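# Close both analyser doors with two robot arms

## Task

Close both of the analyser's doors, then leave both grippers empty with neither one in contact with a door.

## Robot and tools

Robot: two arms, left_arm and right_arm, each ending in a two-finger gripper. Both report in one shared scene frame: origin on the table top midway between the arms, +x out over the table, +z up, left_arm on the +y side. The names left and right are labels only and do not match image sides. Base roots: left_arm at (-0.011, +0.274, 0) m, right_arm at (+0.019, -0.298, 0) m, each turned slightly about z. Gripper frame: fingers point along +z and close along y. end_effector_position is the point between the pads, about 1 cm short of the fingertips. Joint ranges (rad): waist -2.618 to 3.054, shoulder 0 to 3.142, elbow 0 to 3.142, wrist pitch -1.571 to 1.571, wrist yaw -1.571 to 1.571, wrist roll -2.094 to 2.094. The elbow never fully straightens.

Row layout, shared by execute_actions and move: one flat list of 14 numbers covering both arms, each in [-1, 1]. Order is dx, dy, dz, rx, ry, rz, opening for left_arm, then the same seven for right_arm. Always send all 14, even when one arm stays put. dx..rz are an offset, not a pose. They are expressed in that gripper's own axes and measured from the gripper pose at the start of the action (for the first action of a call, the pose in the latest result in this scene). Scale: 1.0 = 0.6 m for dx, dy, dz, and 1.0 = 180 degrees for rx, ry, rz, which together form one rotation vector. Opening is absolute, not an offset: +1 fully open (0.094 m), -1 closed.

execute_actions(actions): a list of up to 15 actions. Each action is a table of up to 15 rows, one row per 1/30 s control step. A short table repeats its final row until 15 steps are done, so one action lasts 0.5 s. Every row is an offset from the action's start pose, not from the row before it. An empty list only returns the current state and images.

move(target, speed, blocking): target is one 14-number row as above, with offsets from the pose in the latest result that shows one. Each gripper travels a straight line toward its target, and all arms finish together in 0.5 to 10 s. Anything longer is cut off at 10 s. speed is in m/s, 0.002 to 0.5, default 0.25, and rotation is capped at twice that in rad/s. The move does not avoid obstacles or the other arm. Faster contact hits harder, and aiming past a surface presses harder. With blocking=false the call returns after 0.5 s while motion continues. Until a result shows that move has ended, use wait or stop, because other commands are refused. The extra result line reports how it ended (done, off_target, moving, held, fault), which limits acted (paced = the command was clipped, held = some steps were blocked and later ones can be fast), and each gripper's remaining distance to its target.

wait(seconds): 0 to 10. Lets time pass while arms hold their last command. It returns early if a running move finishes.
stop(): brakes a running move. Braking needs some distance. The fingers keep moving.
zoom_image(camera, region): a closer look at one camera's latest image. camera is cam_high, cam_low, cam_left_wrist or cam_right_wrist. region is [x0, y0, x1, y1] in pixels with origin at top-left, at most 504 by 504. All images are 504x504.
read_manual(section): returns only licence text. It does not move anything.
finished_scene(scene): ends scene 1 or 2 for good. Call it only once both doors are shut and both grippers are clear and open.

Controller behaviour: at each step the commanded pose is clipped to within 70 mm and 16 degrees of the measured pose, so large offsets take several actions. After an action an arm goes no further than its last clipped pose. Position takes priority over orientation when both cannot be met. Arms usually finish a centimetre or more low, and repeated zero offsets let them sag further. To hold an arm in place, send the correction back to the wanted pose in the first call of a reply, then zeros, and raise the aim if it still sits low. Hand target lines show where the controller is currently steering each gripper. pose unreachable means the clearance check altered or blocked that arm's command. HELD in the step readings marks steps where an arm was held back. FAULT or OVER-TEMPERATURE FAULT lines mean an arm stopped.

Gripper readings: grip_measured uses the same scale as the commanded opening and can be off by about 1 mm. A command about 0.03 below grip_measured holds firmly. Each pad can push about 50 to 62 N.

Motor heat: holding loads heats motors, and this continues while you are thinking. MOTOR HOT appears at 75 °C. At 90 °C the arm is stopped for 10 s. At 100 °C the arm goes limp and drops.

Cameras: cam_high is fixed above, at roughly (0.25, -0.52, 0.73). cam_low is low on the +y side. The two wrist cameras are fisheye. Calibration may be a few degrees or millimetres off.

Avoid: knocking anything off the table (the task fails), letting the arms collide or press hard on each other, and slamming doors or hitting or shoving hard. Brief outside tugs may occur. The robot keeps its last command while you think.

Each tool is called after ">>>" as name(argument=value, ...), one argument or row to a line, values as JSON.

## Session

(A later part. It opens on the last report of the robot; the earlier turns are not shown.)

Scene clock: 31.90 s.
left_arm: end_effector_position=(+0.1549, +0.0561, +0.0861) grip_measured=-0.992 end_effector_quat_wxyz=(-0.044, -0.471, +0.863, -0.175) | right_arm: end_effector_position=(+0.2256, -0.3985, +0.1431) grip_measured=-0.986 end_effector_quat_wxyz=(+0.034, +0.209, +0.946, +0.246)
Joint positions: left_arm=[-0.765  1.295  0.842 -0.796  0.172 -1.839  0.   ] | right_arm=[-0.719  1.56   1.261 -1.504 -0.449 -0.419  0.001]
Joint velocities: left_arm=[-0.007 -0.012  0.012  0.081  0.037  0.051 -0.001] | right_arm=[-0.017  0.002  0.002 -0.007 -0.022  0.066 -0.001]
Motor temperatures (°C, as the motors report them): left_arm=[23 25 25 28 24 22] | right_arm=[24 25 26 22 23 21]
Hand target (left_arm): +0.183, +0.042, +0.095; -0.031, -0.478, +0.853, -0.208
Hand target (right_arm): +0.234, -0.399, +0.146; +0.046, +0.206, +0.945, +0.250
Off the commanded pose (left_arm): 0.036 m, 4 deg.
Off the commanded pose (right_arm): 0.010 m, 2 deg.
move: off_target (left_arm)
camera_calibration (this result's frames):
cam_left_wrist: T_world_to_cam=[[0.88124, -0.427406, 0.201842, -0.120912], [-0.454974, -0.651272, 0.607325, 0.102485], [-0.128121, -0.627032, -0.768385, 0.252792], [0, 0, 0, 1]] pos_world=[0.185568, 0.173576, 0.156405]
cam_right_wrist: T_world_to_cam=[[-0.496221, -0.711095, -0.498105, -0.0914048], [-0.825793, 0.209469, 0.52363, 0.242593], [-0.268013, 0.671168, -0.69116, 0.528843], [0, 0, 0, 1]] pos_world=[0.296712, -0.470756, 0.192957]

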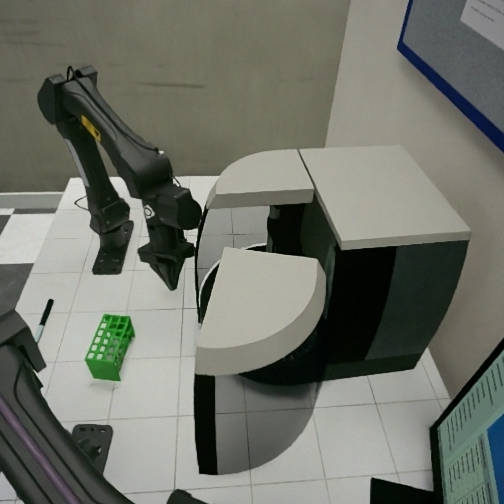

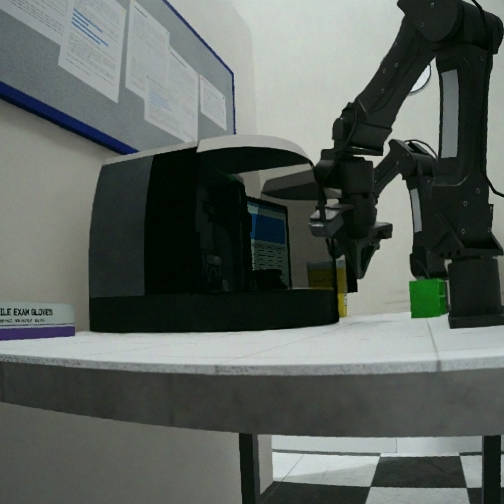

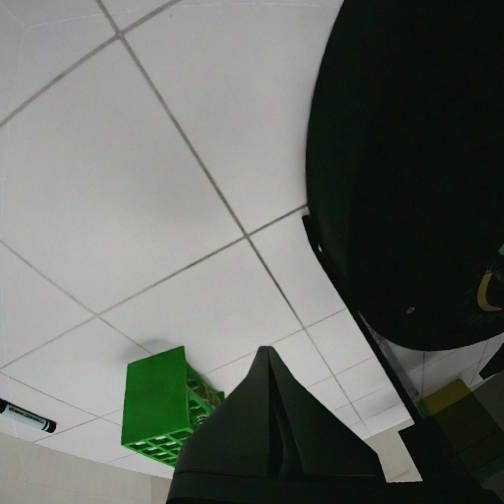

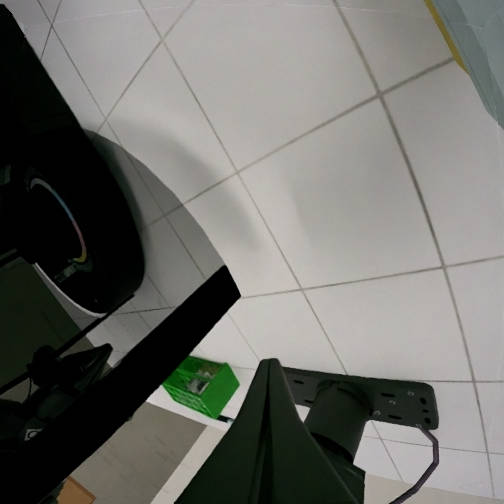

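>>> move(
  target=[-0.075,0.174,-0.157,0,0,0,-1, 0.014,0.082,0.036,0,0,0,-1],
  speed=0.15,
)

Scene clock: 34.63 s.
left_arm: end_effector_position=(+0.0858, +0.1738, +0.1260) grip_measured=-0.992 end_effector_quat_wxyz=(-0.052, -0.475, +0.862, -0.167) | right_arm: end_effector_position=(+0.2384, -0.3513, +0.1440) grip_measured=-0.986 end_effector_quat_wxyz=(+0.018, +0.216, +0.946, +0.242)
Joint positions: left_arm=[-0.406  0.781  0.77  -1.34   0.278 -1.49   0.   ] | right_arm=[-0.523  1.476  1.192 -1.447 -0.465 -0.194  0.001]
Joint velocities: left_arm=[-0.027 -0.002 -0.007 -0.007 -0.022  0.11  -0.   ] | right_arm=[-0.007 -0.002  0.007  0.037  0.051  0.081  0.   ]
Motor temperatures (°C, as the motors report them): left_arm=[23 25 25 28 24 22] | right_arm=[24 25 26 22 23 21]
Hand target (left_arm): +0.085, +0.175, +0.132; -0.046, -0.471, +0.863, -0.177
Hand target (right_arm): +0.240, -0.346, +0.149; +0.035, +0.210, +0.946, +0.245
Off the commanded pose (left_arm): 0.010 m, 1 deg.
Off the commanded pose (right_arm): 0.007 m, 2 deg.
move: done
camera_calibration (this result's frames):
cam_left_wrist: T_world_to_cam=[[0.887393, -0.425061, 0.178484, -0.0157235], [-0.437993, -0.656521, 0.614119, 0.122042], [-0.14386, -0.62314, -0.768766, 0.349066], [0, 0, 0, 1]] pos_world=[0.117623, 0.290956, 0.196208]
cam_right_wrist: T_world_to_cam=[[-0.515964, -0.71004, -0.479191, -0.0487449], [-0.806314, 0.213706, 0.551533, 0.235653], [-0.289205, 0.670949, -0.682779, 0.504935], [0, 0, 0, 1]] pos_world=[0.31089, -0.423757, 0.191431]

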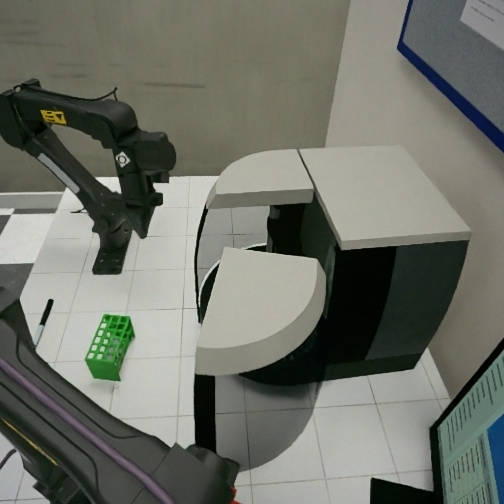

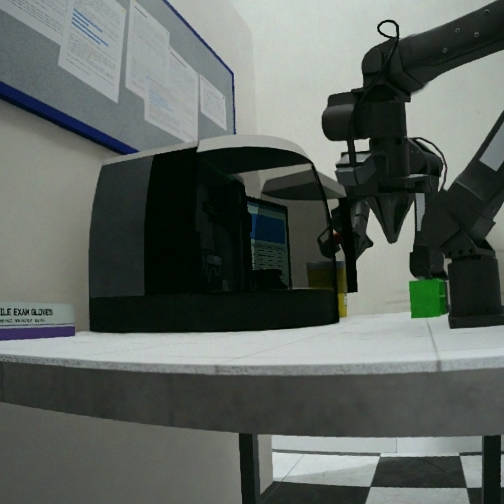

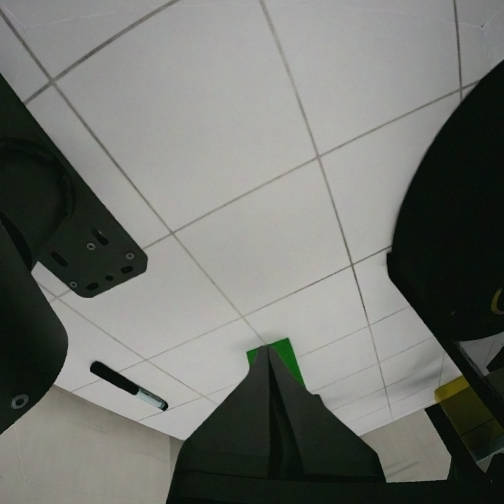

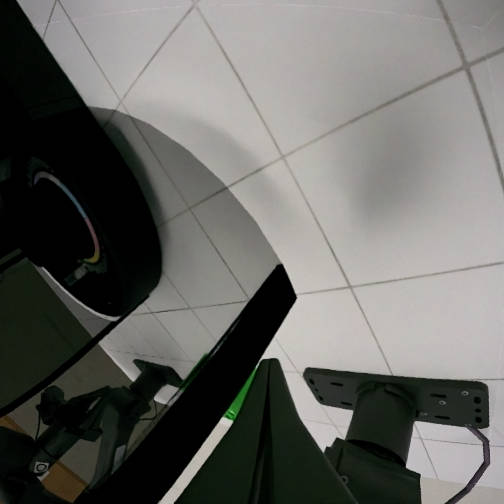

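>>> move(
  target=[0,0,-0.01,0,0,0,-1, -0.004,0.042,0.012,0,0,0,-1],
  speed=0.08,
)

Scene clock: 36.07 s.
left_arm: end_effector_position=(+0.0840, +0.1754, +0.1255) grip_measured=-0.992 end_effector_quat_wxyz=(-0.055, -0.475, +0.863, -0.164) | right_arm: end_effector_position=(+0.2465, -0.3311, +0.1433) grip_measured=-0.986 end_effector_quat_wxyz=(+0.001, +0.221, +0.945, +0.240)
Joint positions: left_arm=[-0.399  0.781  0.77  -1.351  0.279 -1.483  0.   ] | right_arm=[-0.422  1.476  1.192 -1.427 -0.465 -0.077  0.001]
Joint velocities: left_arm=[-0.002 -0.002  0.002 -0.037 -0.022 -0.037  0.   ] | right_arm=[-0.002 -0.002 -0.002  0.022 -0.022 -0.022 -0.001]
Motor temperatures (°C, as the motors report them): left_arm=[23 24 25 28 24 22] | right_arm=[24 25 26 22 23 21]
Hand target (left_arm): +0.085, +0.176, +0.131; -0.052, -0.475, +0.863, -0.168
Hand target (right_arm): +0.252, -0.329, +0.150; +0.019, +0.216, +0.946, +0.241
Off the commanded pose (left_arm): 0.006 m, 1 deg.
Off the commanded pose (right_arm): 0.008 m, 2 deg.
move: done
camera_calibration (this result's frames):
cam_left_wrist: T_world_to_cam=[[0.888708, -0.42597, 0.169551, -0.0122043], [-0.433193, -0.659064, 0.614799, 0.122605], [-0.150141, -0.619825, -0.770243, 0.349559], [0, 0, 0, 1]] pos_world=[0.116441, 0.292271, 0.195937]
cam_right_wrist: T_world_to_cam=[[-0.535109, -0.706603, -0.463002, -0.0269711], [-0.785055, 0.213515, 0.581464, 0.228638], [-0.312006, 0.674628, -0.668976, 0.498097], [0, 0, 0, 1]] pos_world=[0.32047, -0.403906, 0.187783]

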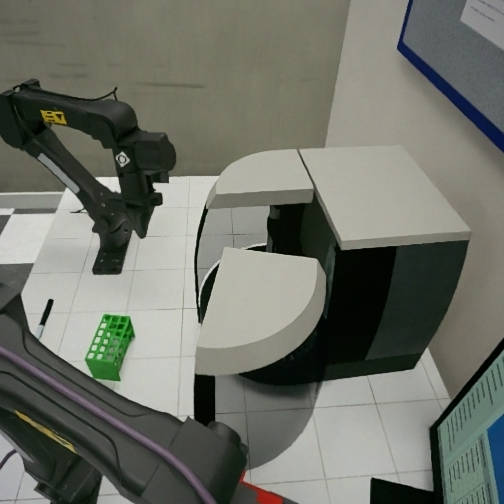

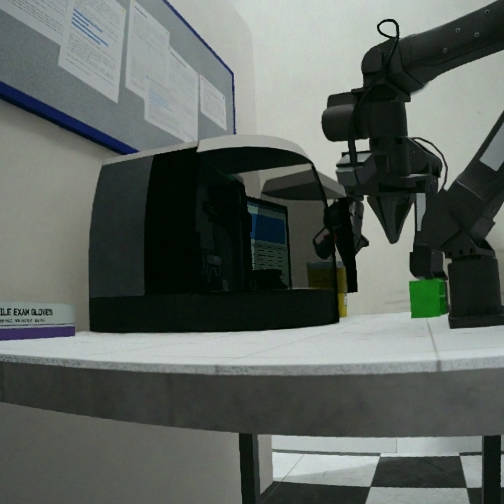

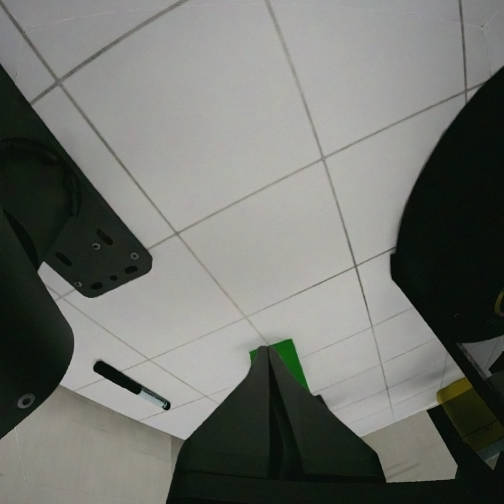

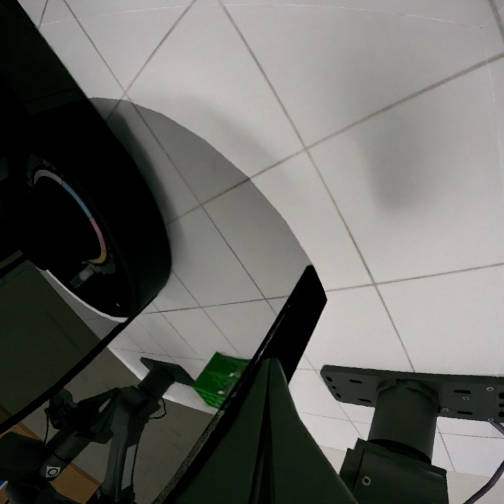

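>>> move(
  target=[0,0,-0.008,0,0,0,-1, 0.116,0.027,0.020,-0.006,-0.025,0.049,-1],
  speed=0.1,
)

Scene clock: 37.80 s.
left_arm: end_effector_position=(+0.0831, +0.1764, +0.1252) grip_measured=-0.992 end_effector_quat_wxyz=(-0.056, -0.476, +0.863, -0.162) | right_arm: end_effector_position=(+0.1931, -0.2906, +0.1450) grip_measured=-0.987 end_effector_quat_wxyz=(+0.015, +0.308, +0.923, +0.230)
Joint positions: left_arm=[-0.395  0.781  0.77  -1.357  0.279 -1.479  0.   ] | right_arm=[-0.358  1.135  0.96  -1.422 -0.465  0.197  0.001]
Joint velocities: left_arm=[ 0.012  0.002 -0.012 -0.007  0.037  0.022 -0.   ] | right_arm=[ 0.027 -0.022  0.002 -0.007 -0.095 -0.081 -0.   ]
Motor temperatures (°C, as the motors report them): left_arm=[23 24 25 28 24 22] | right_arm=[24 25 26 22 23 21]
Hand target (left_arm): +0.084, +0.177, +0.130; -0.055, -0.476, +0.863, -0.164
Hand target (right_arm): +0.192, -0.285, +0.148; +0.022, +0.303, +0.922, +0.239
Off the commanded pose (left_arm): 0.005 m, 0 deg.
Off the commanded pose (right_arm): 0.007 m, 1 deg.
move: done
camera_calibration (this result's frames):
cam_left_wrist: T_world_to_cam=[[0.889495, -0.426243, 0.164671, -0.0103328], [-0.430452, -0.660695, 0.614973, 0.123048], [-0.15333, -0.617899, -0.771162, 0.349838], [0, 0, 0, 1]] pos_world=[0.115798, 0.293057, 0.195812]
cam_right_wrist: T_world_to_cam=[[-0.66183, -0.604627, -0.443179, 0.0250852], [-0.722706, 0.357523, 0.591501, 0.205509], [-0.199191, 0.711761, -0.673587, 0.444938], [0, 0, 0, 1]] pos_world=[0.253753, -0.374997, 0.189263]

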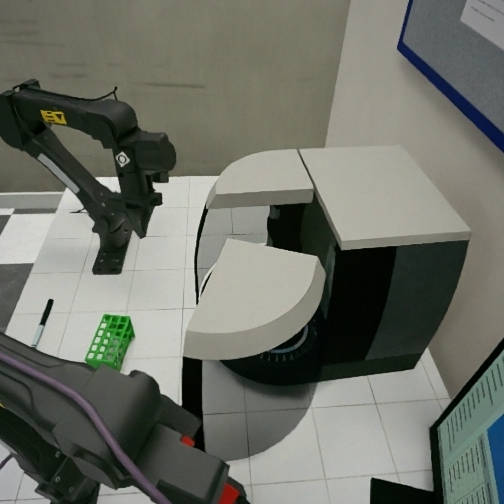

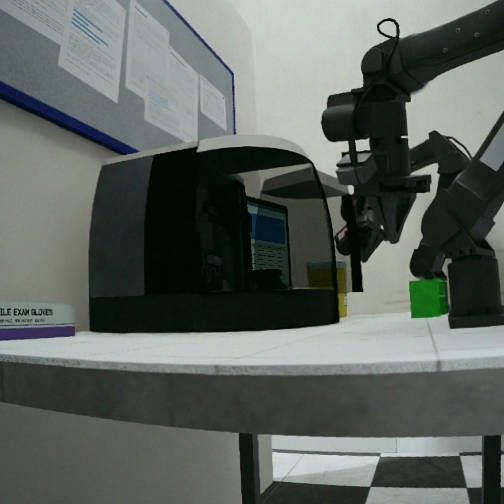

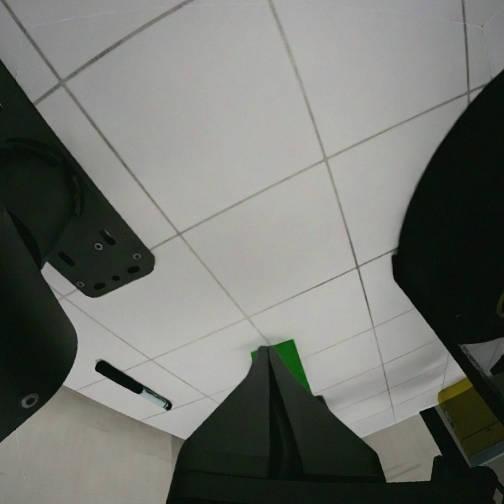

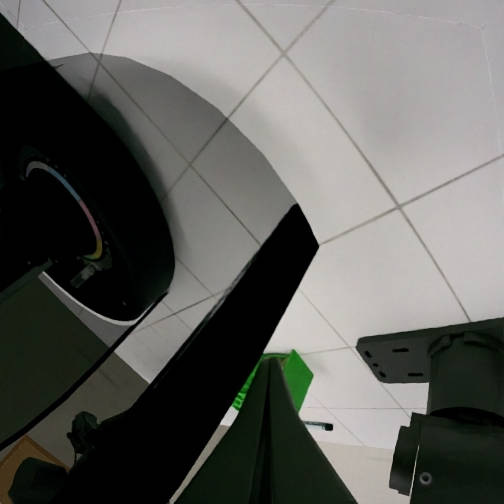

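>>> move(
  target=[0,0,-0.008,0,0,0,-1, 0.133,0.083,0.052,-0.011,-0.043,0.089,-1],
  speed=0.12,
)

Scene clock: 40.80 s.
left_arm: end_effector_position=(+0.0822, +0.1774, +0.1249) grip_measured=-0.992 end_effector_quat_wxyz=(-0.057, -0.476, +0.863, -0.159) | right_arm: end_effector_position=(+0.1613, -0.1939, +0.1478) grip_measured=-0.987 end_effector_quat_wxyz=(+0.041, +0.451, +0.864, +0.221)
Joint positions: left_arm=[-0.391  0.781  0.77  -1.363  0.279 -1.475  0.   ] | right_arm=[ 0.501  0.781  0.814 -1.196 -0.206  1.423  0.001]
Joint velocities: left_arm=[-0.017 -0.012 -0.012 -0.066 -0.037  0.022 -0.   ] | right_arm=[ 0.012 -0.007  0.012  0.051 -0.081  0.095 -0.001]
Motor temperatures (°C, as the motors report them): left_arm=[23 24 25 28 24 22] | right_arm=[24 25 25 22 23 21]
Hand target (left_arm): +0.083, +0.178, +0.130; -0.056, -0.476, +0.863, -0.162
Hand target (right_arm): +0.163, -0.195, +0.150; +0.057, +0.449, +0.862, +0.227
Off the commanded pose (left_arm): 0.005 m, 0 deg.
Off the commanded pose (right_arm): 0.003 m, 1 deg.
move: done
camera_calibration (this result's frames):
cam_left_wrist: T_world_to_cam=[[0.890106, -0.426826, 0.159784, -0.0083724], [-0.428001, -0.662377, 0.614875, 0.123576], [-0.156607, -0.615692, -0.772268, 0.350085], [0, 0, 0, 1]] pos_world=[0.115169, 0.293825, 0.195714]
cam_right_wrist: T_world_to_cam=[[-0.825467, -0.36953, -0.426676, 0.13325], [-0.564214, 0.562055, 0.604778, 0.158428], [0.0163318, 0.739961, -0.672452, 0.342218], [0, 0, 0, 1]] pos_world=[0.193792, -0.293034, 0.191166]

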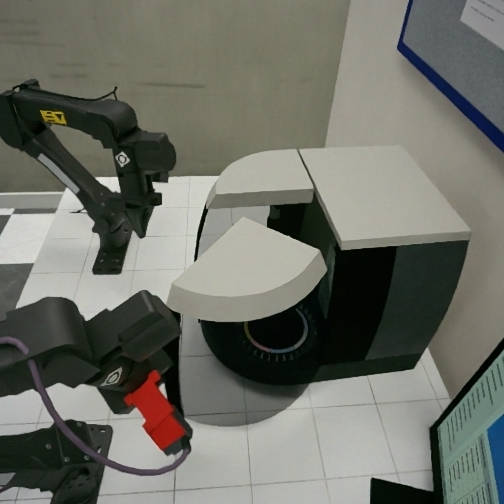

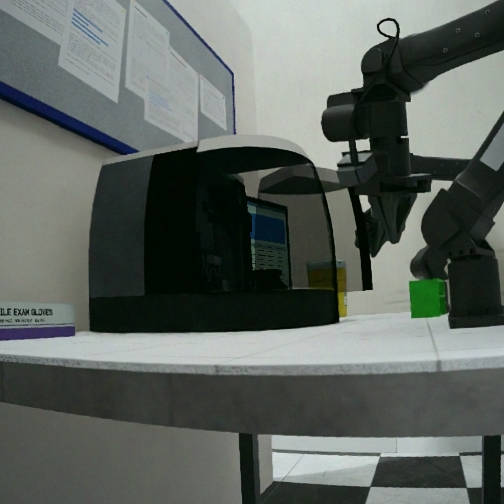

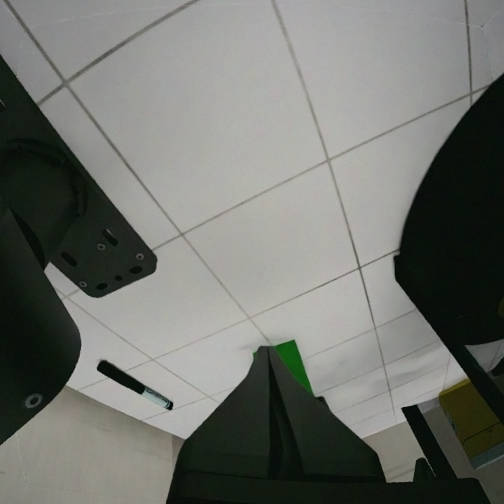

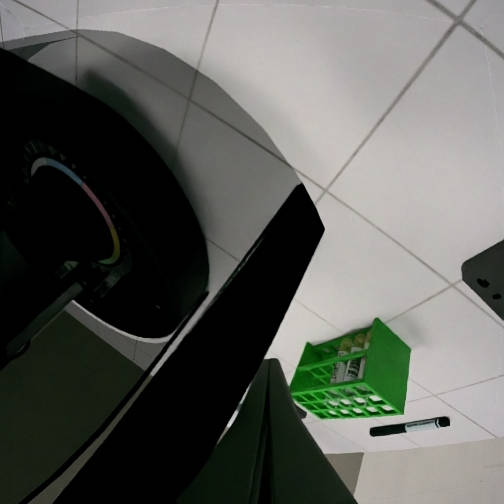

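>>> move(
  target=[0,0,-0.008,0,0,0,-1, 0.133,0.069,0.047,0,0,0,-1],
  speed=0.12,
)

Scene clock: 42.43 s.
left_arm: end_effector_position=(+0.0813, +0.1784, +0.1246) grip_measured=-0.992 end_effector_quat_wxyz=(-0.058, -0.477, +0.863, -0.157) | right_arm: end_effector_position=(+0.1448, -0.1052, +0.1426) grip_measured=-0.987 end_effector_quat_wxyz=(+0.034, +0.451, +0.866, +0.213)
Joint positions: left_arm=[-0.387  0.781  0.77  -1.369  0.279 -1.47   0.   ] | right_arm=[ 1.099  0.991  0.864 -1.01   0.035  1.969  0.001]
Joint velocities: left_arm=[-0.002 -0.012 -0.002  0.022  0.066  0.007  0.001] | right_arm=[0.012 0.007 0.007 0.022 0.022 0.022 0.   ]
Motor temperatures (°C, as the motors report them): left_arm=[23 24 25 28 24 22] | right_arm=[24 25 26 22 23 21]
Hand target (left_arm): +0.082, +0.179, +0.129; -0.057, -0.476, +0.863, -0.159
Hand target (right_arm): +0.151, -0.099, +0.151; +0.044, +0.450, +0.863, +0.225
Off the commanded pose (left_arm): 0.005 m, 0 deg.
Off the commanded pose (right_arm): 0.012 m, 1 deg.
move: off_target (right_arm)
camera_calibration (this result's frames):
cam_left_wrist: T_world_to_cam=[[0.890689, -0.427377, 0.154993, -0.00644326], [-0.425604, -0.664055, 0.61473, 0.124146], [-0.159798, -0.613498, -0.773359, 0.350344], [0, 0, 0, 1]] pos_world=[0.11456, 0.294621, 0.195624]
cam_right_wrist: T_world_to_cam=[[-0.832608, -0.376134, -0.406554, 0.147708], [-0.553861, 0.564344, 0.612171, 0.10003], [-0.000821862, 0.734874, -0.678203, 0.276164], [0, 0, 0, 1]] pos_world=[0.178612, -0.203839, 0.186112]

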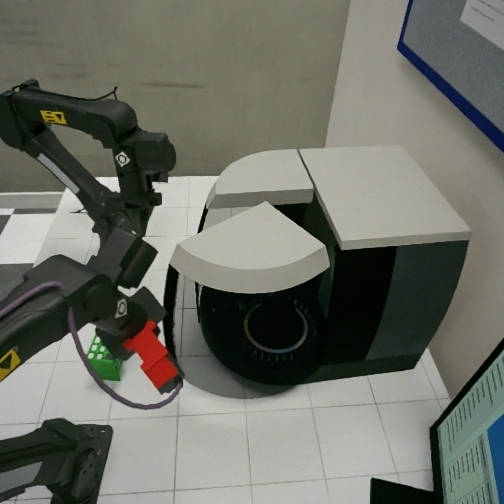

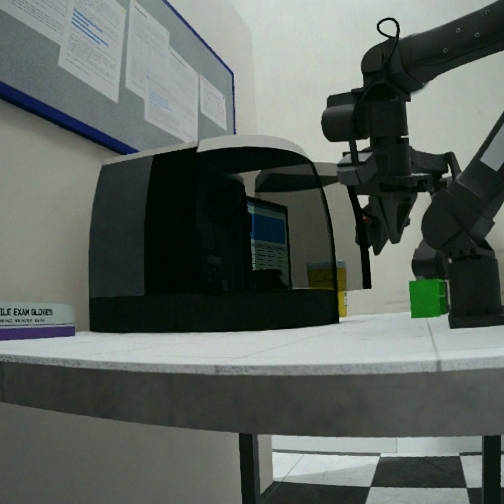

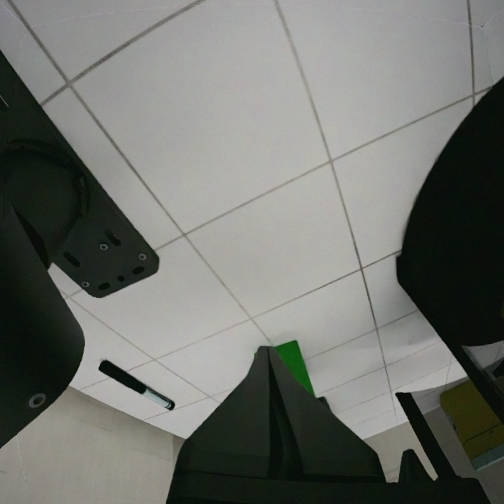

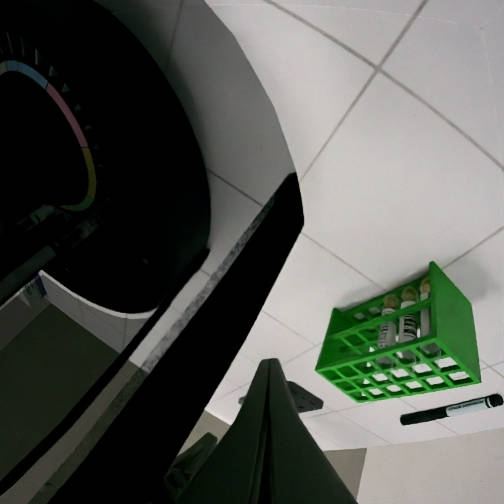

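>>> move(
  target=[-0.092,-0.003,-0.033,0,0,0,-1, 0.051,0.065,0.021,0.011,0.033,-0.076,-1],
  speed=0.12,
)

Scene clock: 45.30 s.
left_arm: end_effector_position=(+0.1066, +0.2244, +0.1232) grip_measured=-0.992 end_effector_quat_wxyz=(-0.066, -0.479, +0.861, -0.155) | right_arm: end_effector_position=(+0.1525, -0.0640, +0.1430) grip_measured=-0.987 end_effector_quat_wxyz=(+0.005, +0.336, +0.920, +0.203)
Joint positions: left_arm=[ 0.122  0.923  0.811 -1.448  0.339 -0.942  0.   ] | right_arm=[ 1.08   1.184  0.976 -0.962 -0.079  1.714  0.001]
Joint velocities: left_arm=[-0.017  0.007 -0.007  0.007  0.037  0.022 -0.003] | right_arm=[ 0.012 -0.007 -0.007 -0.022  0.022  0.022 -0.001]
Motor temperatures (°C, as the motors report them): left_arm=[23 24 25 28 24 22] | right_arm=[24 25 26 22 23 21]
Hand target (left_arm): +0.111, +0.225, +0.131; -0.060, -0.477, +0.862, -0.161
Hand target (right_arm): +0.159, -0.057, +0.150; +0.006, +0.334, +0.918, +0.215
Off the commanded pose (left_arm): 0.009 m, 1 deg.
Off the commanded pose (right_arm): 0.013 m, 2 deg.
move: off_target (right_arm)
camera_calibration (this result's frames):
cam_left_wrist: T_world_to_cam=[[0.894351, -0.423972, 0.142775, -0.00874135], [-0.413752, -0.66252, 0.624402, 0.163561], [-0.170137, -0.617508, -0.767944, 0.382859], [0, 0, 0, 1]] pos_world=[0.14063, 0.341075, 0.193134]
cam_right_wrist: T_world_to_cam=[[-0.71223, -0.58729, -0.384472, 0.134761], [-0.673669, 0.417996, 0.609466, 0.0901074], [-0.197225, 0.693088, -0.693348, 0.275524], [0, 0, 0, 1]] pos_world=[0.211024, -0.149483, 0.187928]

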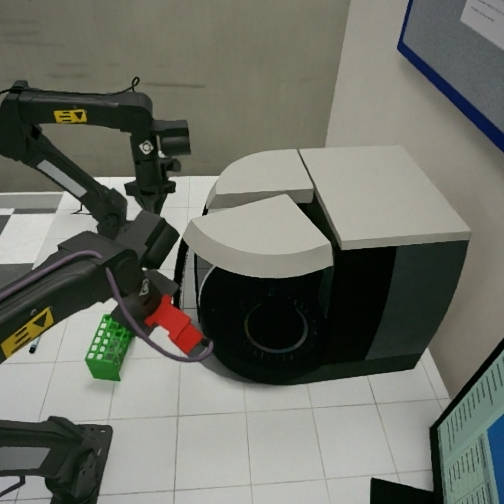

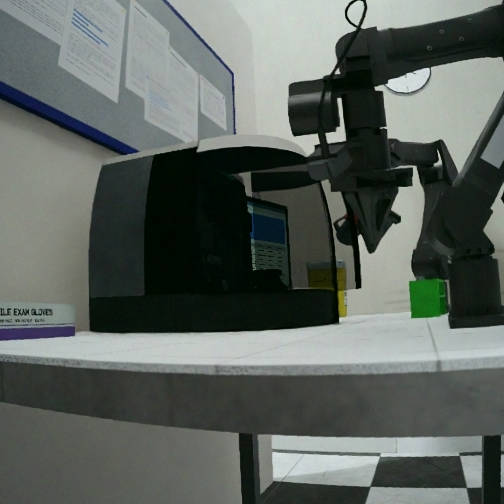

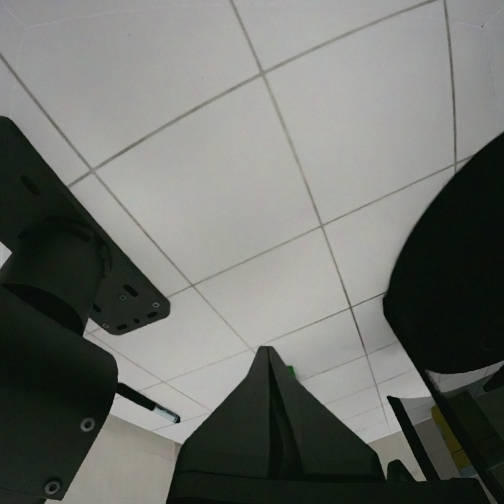

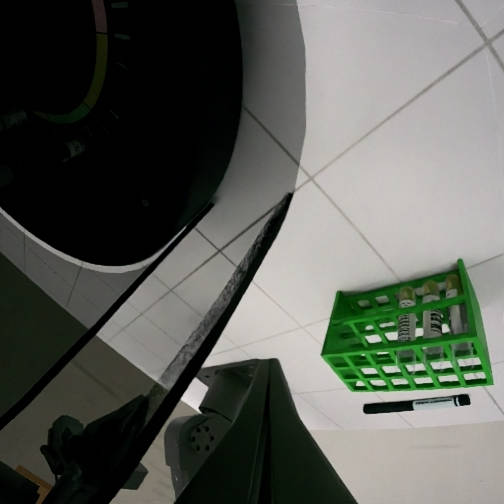

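>>> move(
  target=[0,0,-0.01,0,0,0,-1, 0.0065,0.072,0.016,0,0,0,-1],
  speed=0.1,
)

Scene clock: 46.37 s.
left_arm: end_effector_position=(+0.1037, +0.2250, +0.1232) grip_measured=-0.992 end_effector_quat_wxyz=(-0.071, -0.480, +0.861, -0.153) | right_arm: end_effector_position=(+0.1713, -0.0346, +0.1437) grip_measured=-0.987 end_effector_quat_wxyz=(+0.002, +0.336, +0.922, +0.192)
Joint positions: left_arm=[ 0.129  0.923  0.811 -1.461  0.339 -0.934  0.   ] | right_arm=[ 1.08   1.343  1.096 -0.946 -0.079  1.713  0.001]
Joint velocities: left_arm=[ 0.002 -0.002 -0.002 -0.007  0.022 -0.037  0.   ] | right_arm=[-0.017  0.002  0.007  0.022 -0.081 -0.051 -0.   ]
Motor temperatures (°C, as the motors report them): left_arm=[23 24 25 28 24 22] | right_arm=[24 25 26 23 23 21]
Hand target (left_arm): +0.106, +0.226, +0.129; -0.066, -0.479, +0.861, -0.155
Hand target (right_arm): +0.177, -0.028, +0.151; +0.005, +0.336, +0.920, +0.203
Off the commanded pose (left_arm): 0.006 m, 1 deg.
Off the commanded pose (right_arm): 0.012 m, 1 deg.
move: off_target (right_arm)
camera_calibration (this result's frames):
cam_left_wrist: T_world_to_cam=[[0.895732, -0.424062, 0.133547, -0.00491097], [-0.407119, -0.661649, 0.629663, 0.161204], [-0.178655, -0.618379, -0.765304, 0.383478], [0, 0, 0, 1]] pos_world=[0.138538, 0.341713, 0.192629]
cam_right_wrist: T_world_to_cam=[[-0.71622, -0.595486, -0.363904, 0.16311], [-0.666442, 0.428883, 0.609848, 0.0891116], [-0.207084, 0.679306, -0.704031, 0.262126], [0, 0, 0, 1]] pos_world=[0.230493, -0.119152, 0.189557]

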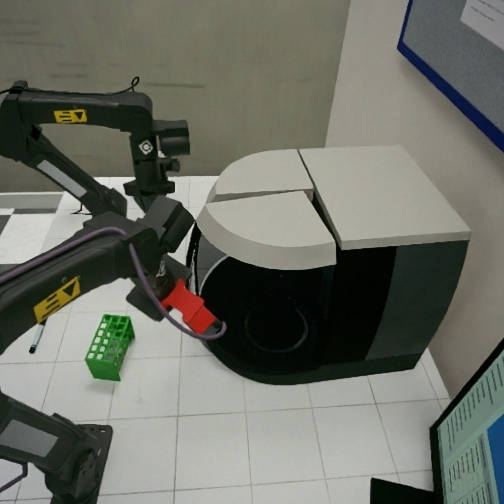

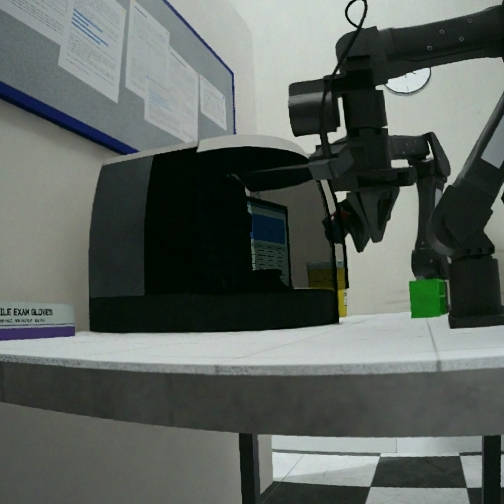

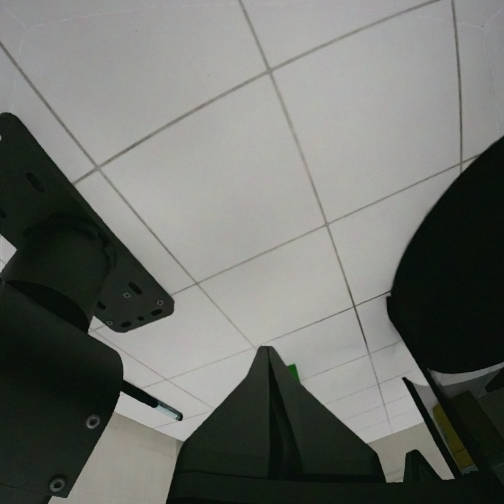

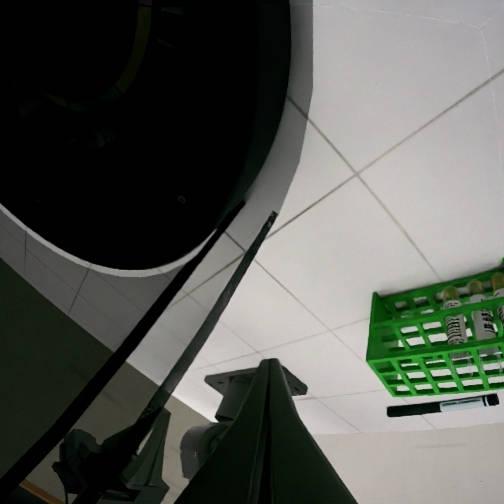

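Nearly closed. One more push.

>>> move(
  target=[0,0,-0.01,0,0,0,-1, -0.006,0.060,0.008,0,0,0,-1],
  speed=0.08,
)

Scene clock: 47.27 s.
left_arm: end_effector_position=(+0.1010, +0.2256, +0.1232) grip_measured=-0.992 end_effector_quat_wxyz=(-0.075, -0.480, +0.861, -0.151) | right_arm: end_effector_position=(+0.1849, -0.0181, +0.1447) grip_measured=-0.987 end_effector_quat_wxyz=(-0.005, +0.338, +0.925, +0.176)
Joint positions: left_arm=[ 0.137  0.923  0.811 -1.474  0.339 -0.926  0.   ] | right_arm=[ 1.066  1.457  1.206 -0.978 -0.092  1.7    0.001]
Joint velocities: left_arm=[-0.007 -0.002  0.007 -0.037 -0.066  0.037 -0.   ] | right_arm=[-0.012 -0.007  0.007  0.007  0.022 -0.037 -0.001]
Motor temperatures (°C, as the motors report them): left_arm=[23 24 25 28 24 22] | right_arm=[24 25 26 23 23 21]
Hand target (left_arm): +0.104, +0.227, +0.129; -0.071, -0.480, +0.861, -0.153
Hand target (right_arm): +0.196, -0.010, +0.151; +0.002, +0.337, +0.922, +0.191
Off the commanded pose (left_arm): 0.006 m, 1 deg.
Off the commanded pose (right_arm): 0.016 m, 2 deg.
move: off_target (right_arm)
camera_calibration (this result's frames):
cam_left_wrist: T_world_to_cam=[[0.896921, -0.424195, 0.124865, -0.00125529], [-0.400903, -0.660937, 0.63438, 0.159108], [-0.186573, -0.619048, -0.76287, 0.384036], [0, 0, 0, 1]] pos_world=[0.136564, 0.342365, 0.192191]
cam_right_wrist: T_world_to_cam=[[-0.72357, -0.60613, -0.330232, 0.179324], [-0.652064, 0.443313, 0.615049, 0.0873647], [-0.226404, 0.660364, -0.716004, 0.259465], [0, 0, 0, 1]] pos_world=[0.245465, -0.101378, 0.191263]

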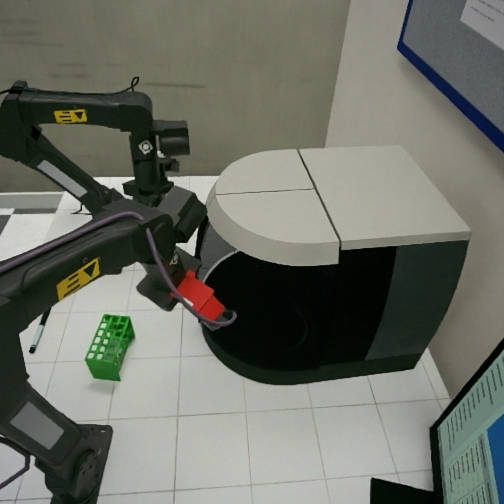

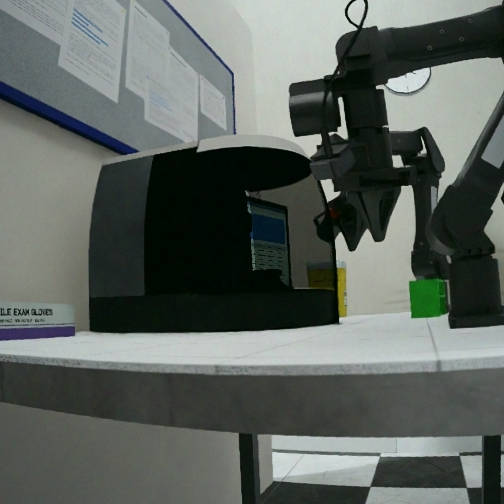

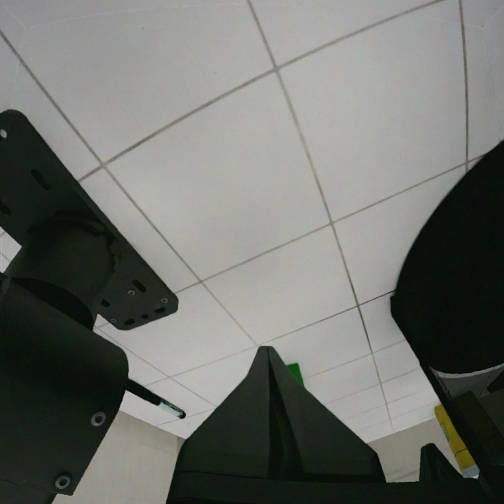

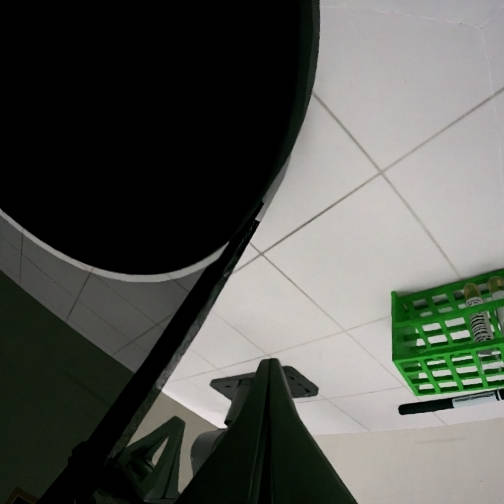

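>>> zoom_image(
  camera="cam_high",
  region=[190,140,400,290],
)

>>> move(
  target=[0,0,-0.01,0,0,0,-1, -0.008,0.045,0.004,0,0,0,-1],
  speed=0.06,
)

Region (190, 140, 400, 290) of cam_high's 504x504 image, scaled by 2.400, with more detail than that image has; it fills the top 360 rows of this view, and the rest is white.

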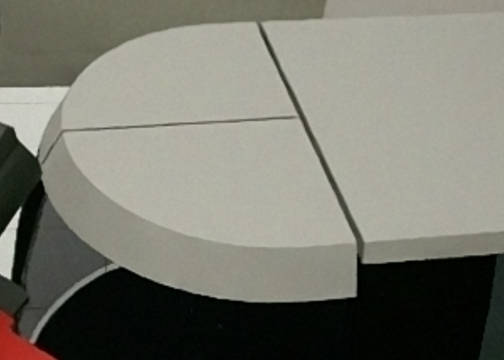

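Scene clock: 49.73 s.
left_arm: end_effector_position=(+0.0982, +0.2261, +0.1233) grip_measured=-0.992 end_effector_quat_wxyz=(-0.080, -0.481, +0.860, -0.149) | right_arm: end_effector_position=(+0.1775, -0.0193, +0.1451) grip_measured=-0.987 end_effector_quat_wxyz=(-0.031, +0.335, +0.932, +0.138)
Joint positions: left_arm=[ 0.145  0.923  0.811 -1.488  0.339 -0.917  0.   ] | right_arm=[ 1.064  1.516  1.284 -1.084 -0.126  1.687  0.001]
Joint velocities: left_arm=[-0.017 -0.002  0.017  0.051 -0.037  0.007 -0.001] | right_arm=[-0.012 -0.002  0.012 -0.095  0.022 -0.037 -0.   ]
Motor temperatures (°C, as the motors report them): left_arm=[23 24 25 28 24 22] | right_arm=[24 25 26 23 23 21]
Hand target (left_arm): +0.101, +0.227, +0.129; -0.075, -0.481, +0.860, -0.151
Hand target (right_arm): +0.204, -0.003, +0.152; -0.005, +0.338, +0.925, +0.175
Off the commanded pose (left_arm): 0.006 m, 1 deg.
Off the commanded pose (right_arm): 0.034 m, 5 deg.
move: off_target (right_arm)
camera_calibration (this result's frames):
cam_left_wrist: T_world_to_cam=[[0.898227, -0.423966, 0.115939, 0.00240102], [-0.394154, -0.660236, 0.63932, 0.156904], [-0.194503, -0.619952, -0.76015, 0.384583], [0, 0, 0, 1]] pos_world=[0.13449, 0.343034, 0.19175]
cam_right_wrist: T_world_to_cam=[[-0.731598, -0.636529, -0.244121, 0.161731], [-0.61646, 0.464775, 0.635579, 0.0739659], [-0.291104, 0.615479, -0.732423, 0.271867], [0, 0, 0, 1]] pos_world=[0.243061, -0.0987591, 0.191592]

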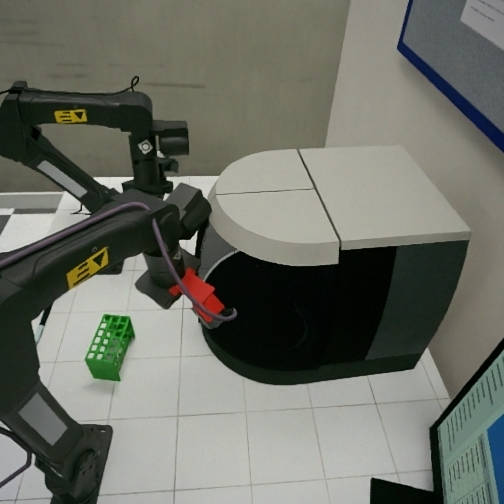

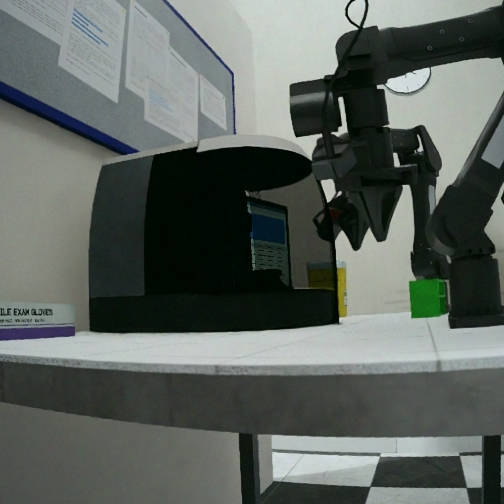

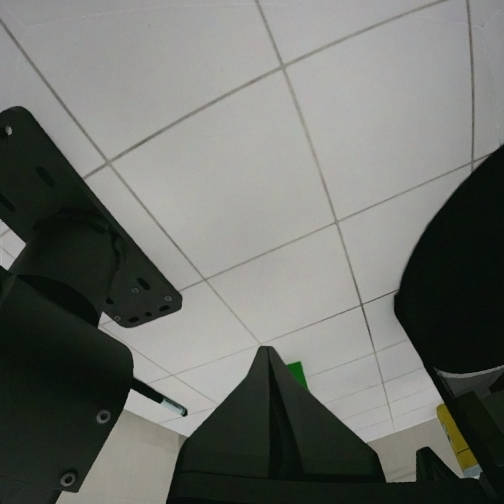

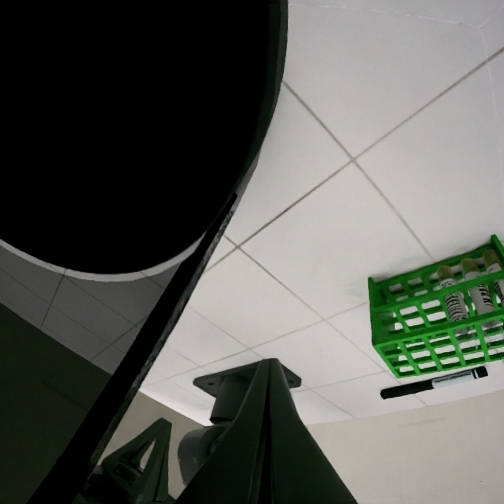

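>>> move(
  target=[0,0,-0.01,0,0,0,-1, 0.029,-0.121,-0.043,0,0,0,-1],
  speed=0.15,
)

>>> zoom_image(
  camera="cam_high",
  region=[100,130,400,400],
)

Scene clock: 51.17 s.
left_arm: end_effector_position=(+0.0955, +0.2266, +0.1234) grip_measured=-0.992 end_effector_quat_wxyz=(-0.085, -0.481, +0.860, -0.147) | right_arm: end_effector_position=(+0.1210, -0.0637, +0.1553) grip_measured=-0.987 end_effector_quat_wxyz=(-0.038, +0.334, +0.931, +0.141)
Joint positions: left_arm=[ 0.152  0.923  0.811 -1.501  0.339 -0.908  0.   ] | right_arm=[ 1.159  1.255  1.11  -1.157 -0.116  1.782  0.001]
Joint velocities: left_arm=[ 0.012 -0.007  0.002 -0.037  0.007 -0.037 -0.   ] | right_arm=[-0.007  0.007  0.002  0.007  0.022 -0.007 -0.   ]
Motor temperatures (°C, as the motors report them): left_arm=[23 24 25 28 24 22] | right_arm=[24 25 26 23 23 21]
Hand target (left_arm): +0.098, +0.228, +0.129; -0.080, -0.481, +0.860, -0.149
Hand target (right_arm): +0.118, -0.070, +0.156; -0.031, +0.334, +0.932, +0.139
Off the commanded pose (left_arm): 0.006 m, 1 deg.
Off the commanded pose (right_arm): 0.007 m, 1 deg.
move: done
camera_calibration (this result's frames):
cam_left_wrist: T_world_to_cam=[[0.898903, -0.424717, 0.107652, 0.006167], [-0.388499, -0.659006, 0.644034, 0.154699], [-0.202589, -0.620747, -0.757384, 0.385065], [0, 0, 0, 1]] pos_world=[0.132567, 0.343594, 0.191347]
cam_right_wrist: T_world_to_cam=[[-0.732902, -0.635457, -0.243, 0.094706], [-0.610608, 0.456886, 0.646849, 0.0503249], [-0.300021, 0.622455, -0.722867, 0.290199], [0, 0, 0, 1]] pos_world=[0.187205, -0.143447, 0.200236]

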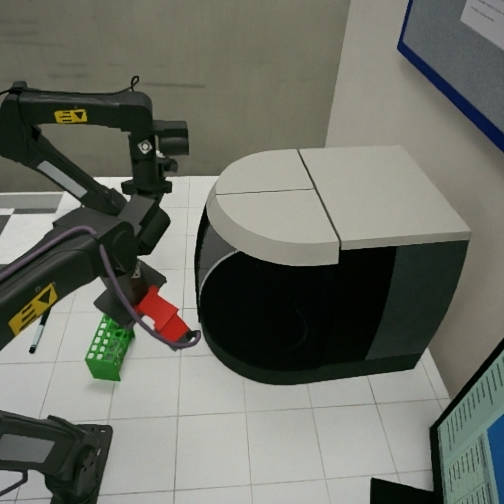

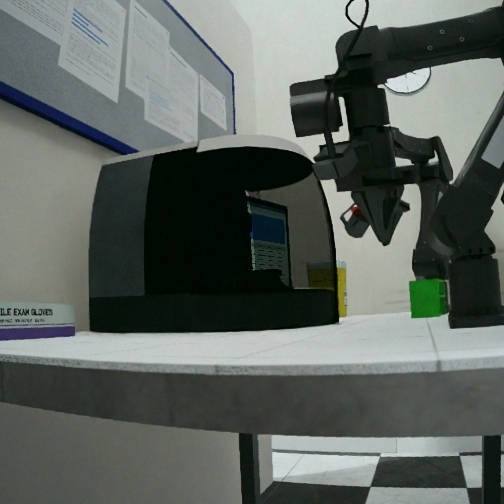

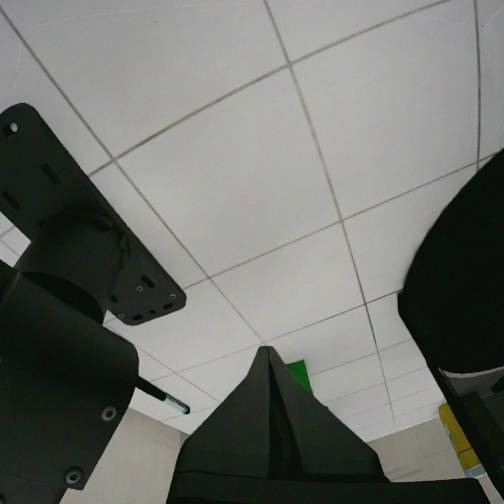

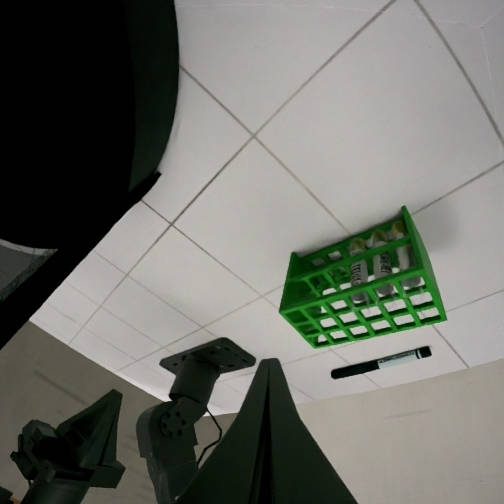

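Region (100, 130, 400, 400) of cam_high's 504x504 image, scaled by 1.680, with more detail than that image has; it fills the top 454 rows of this view, and the rest is white.

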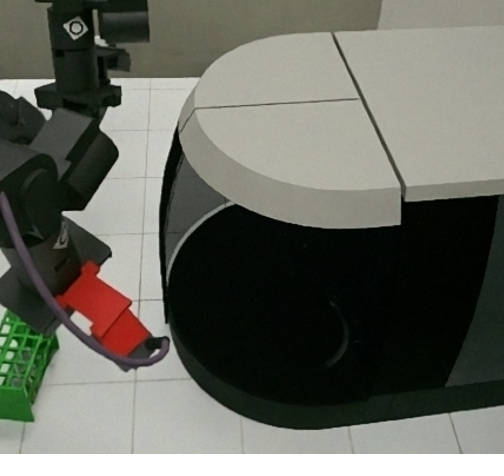

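>>> finished_scene(
  scene=2,
)

The scene is finished: the task was done.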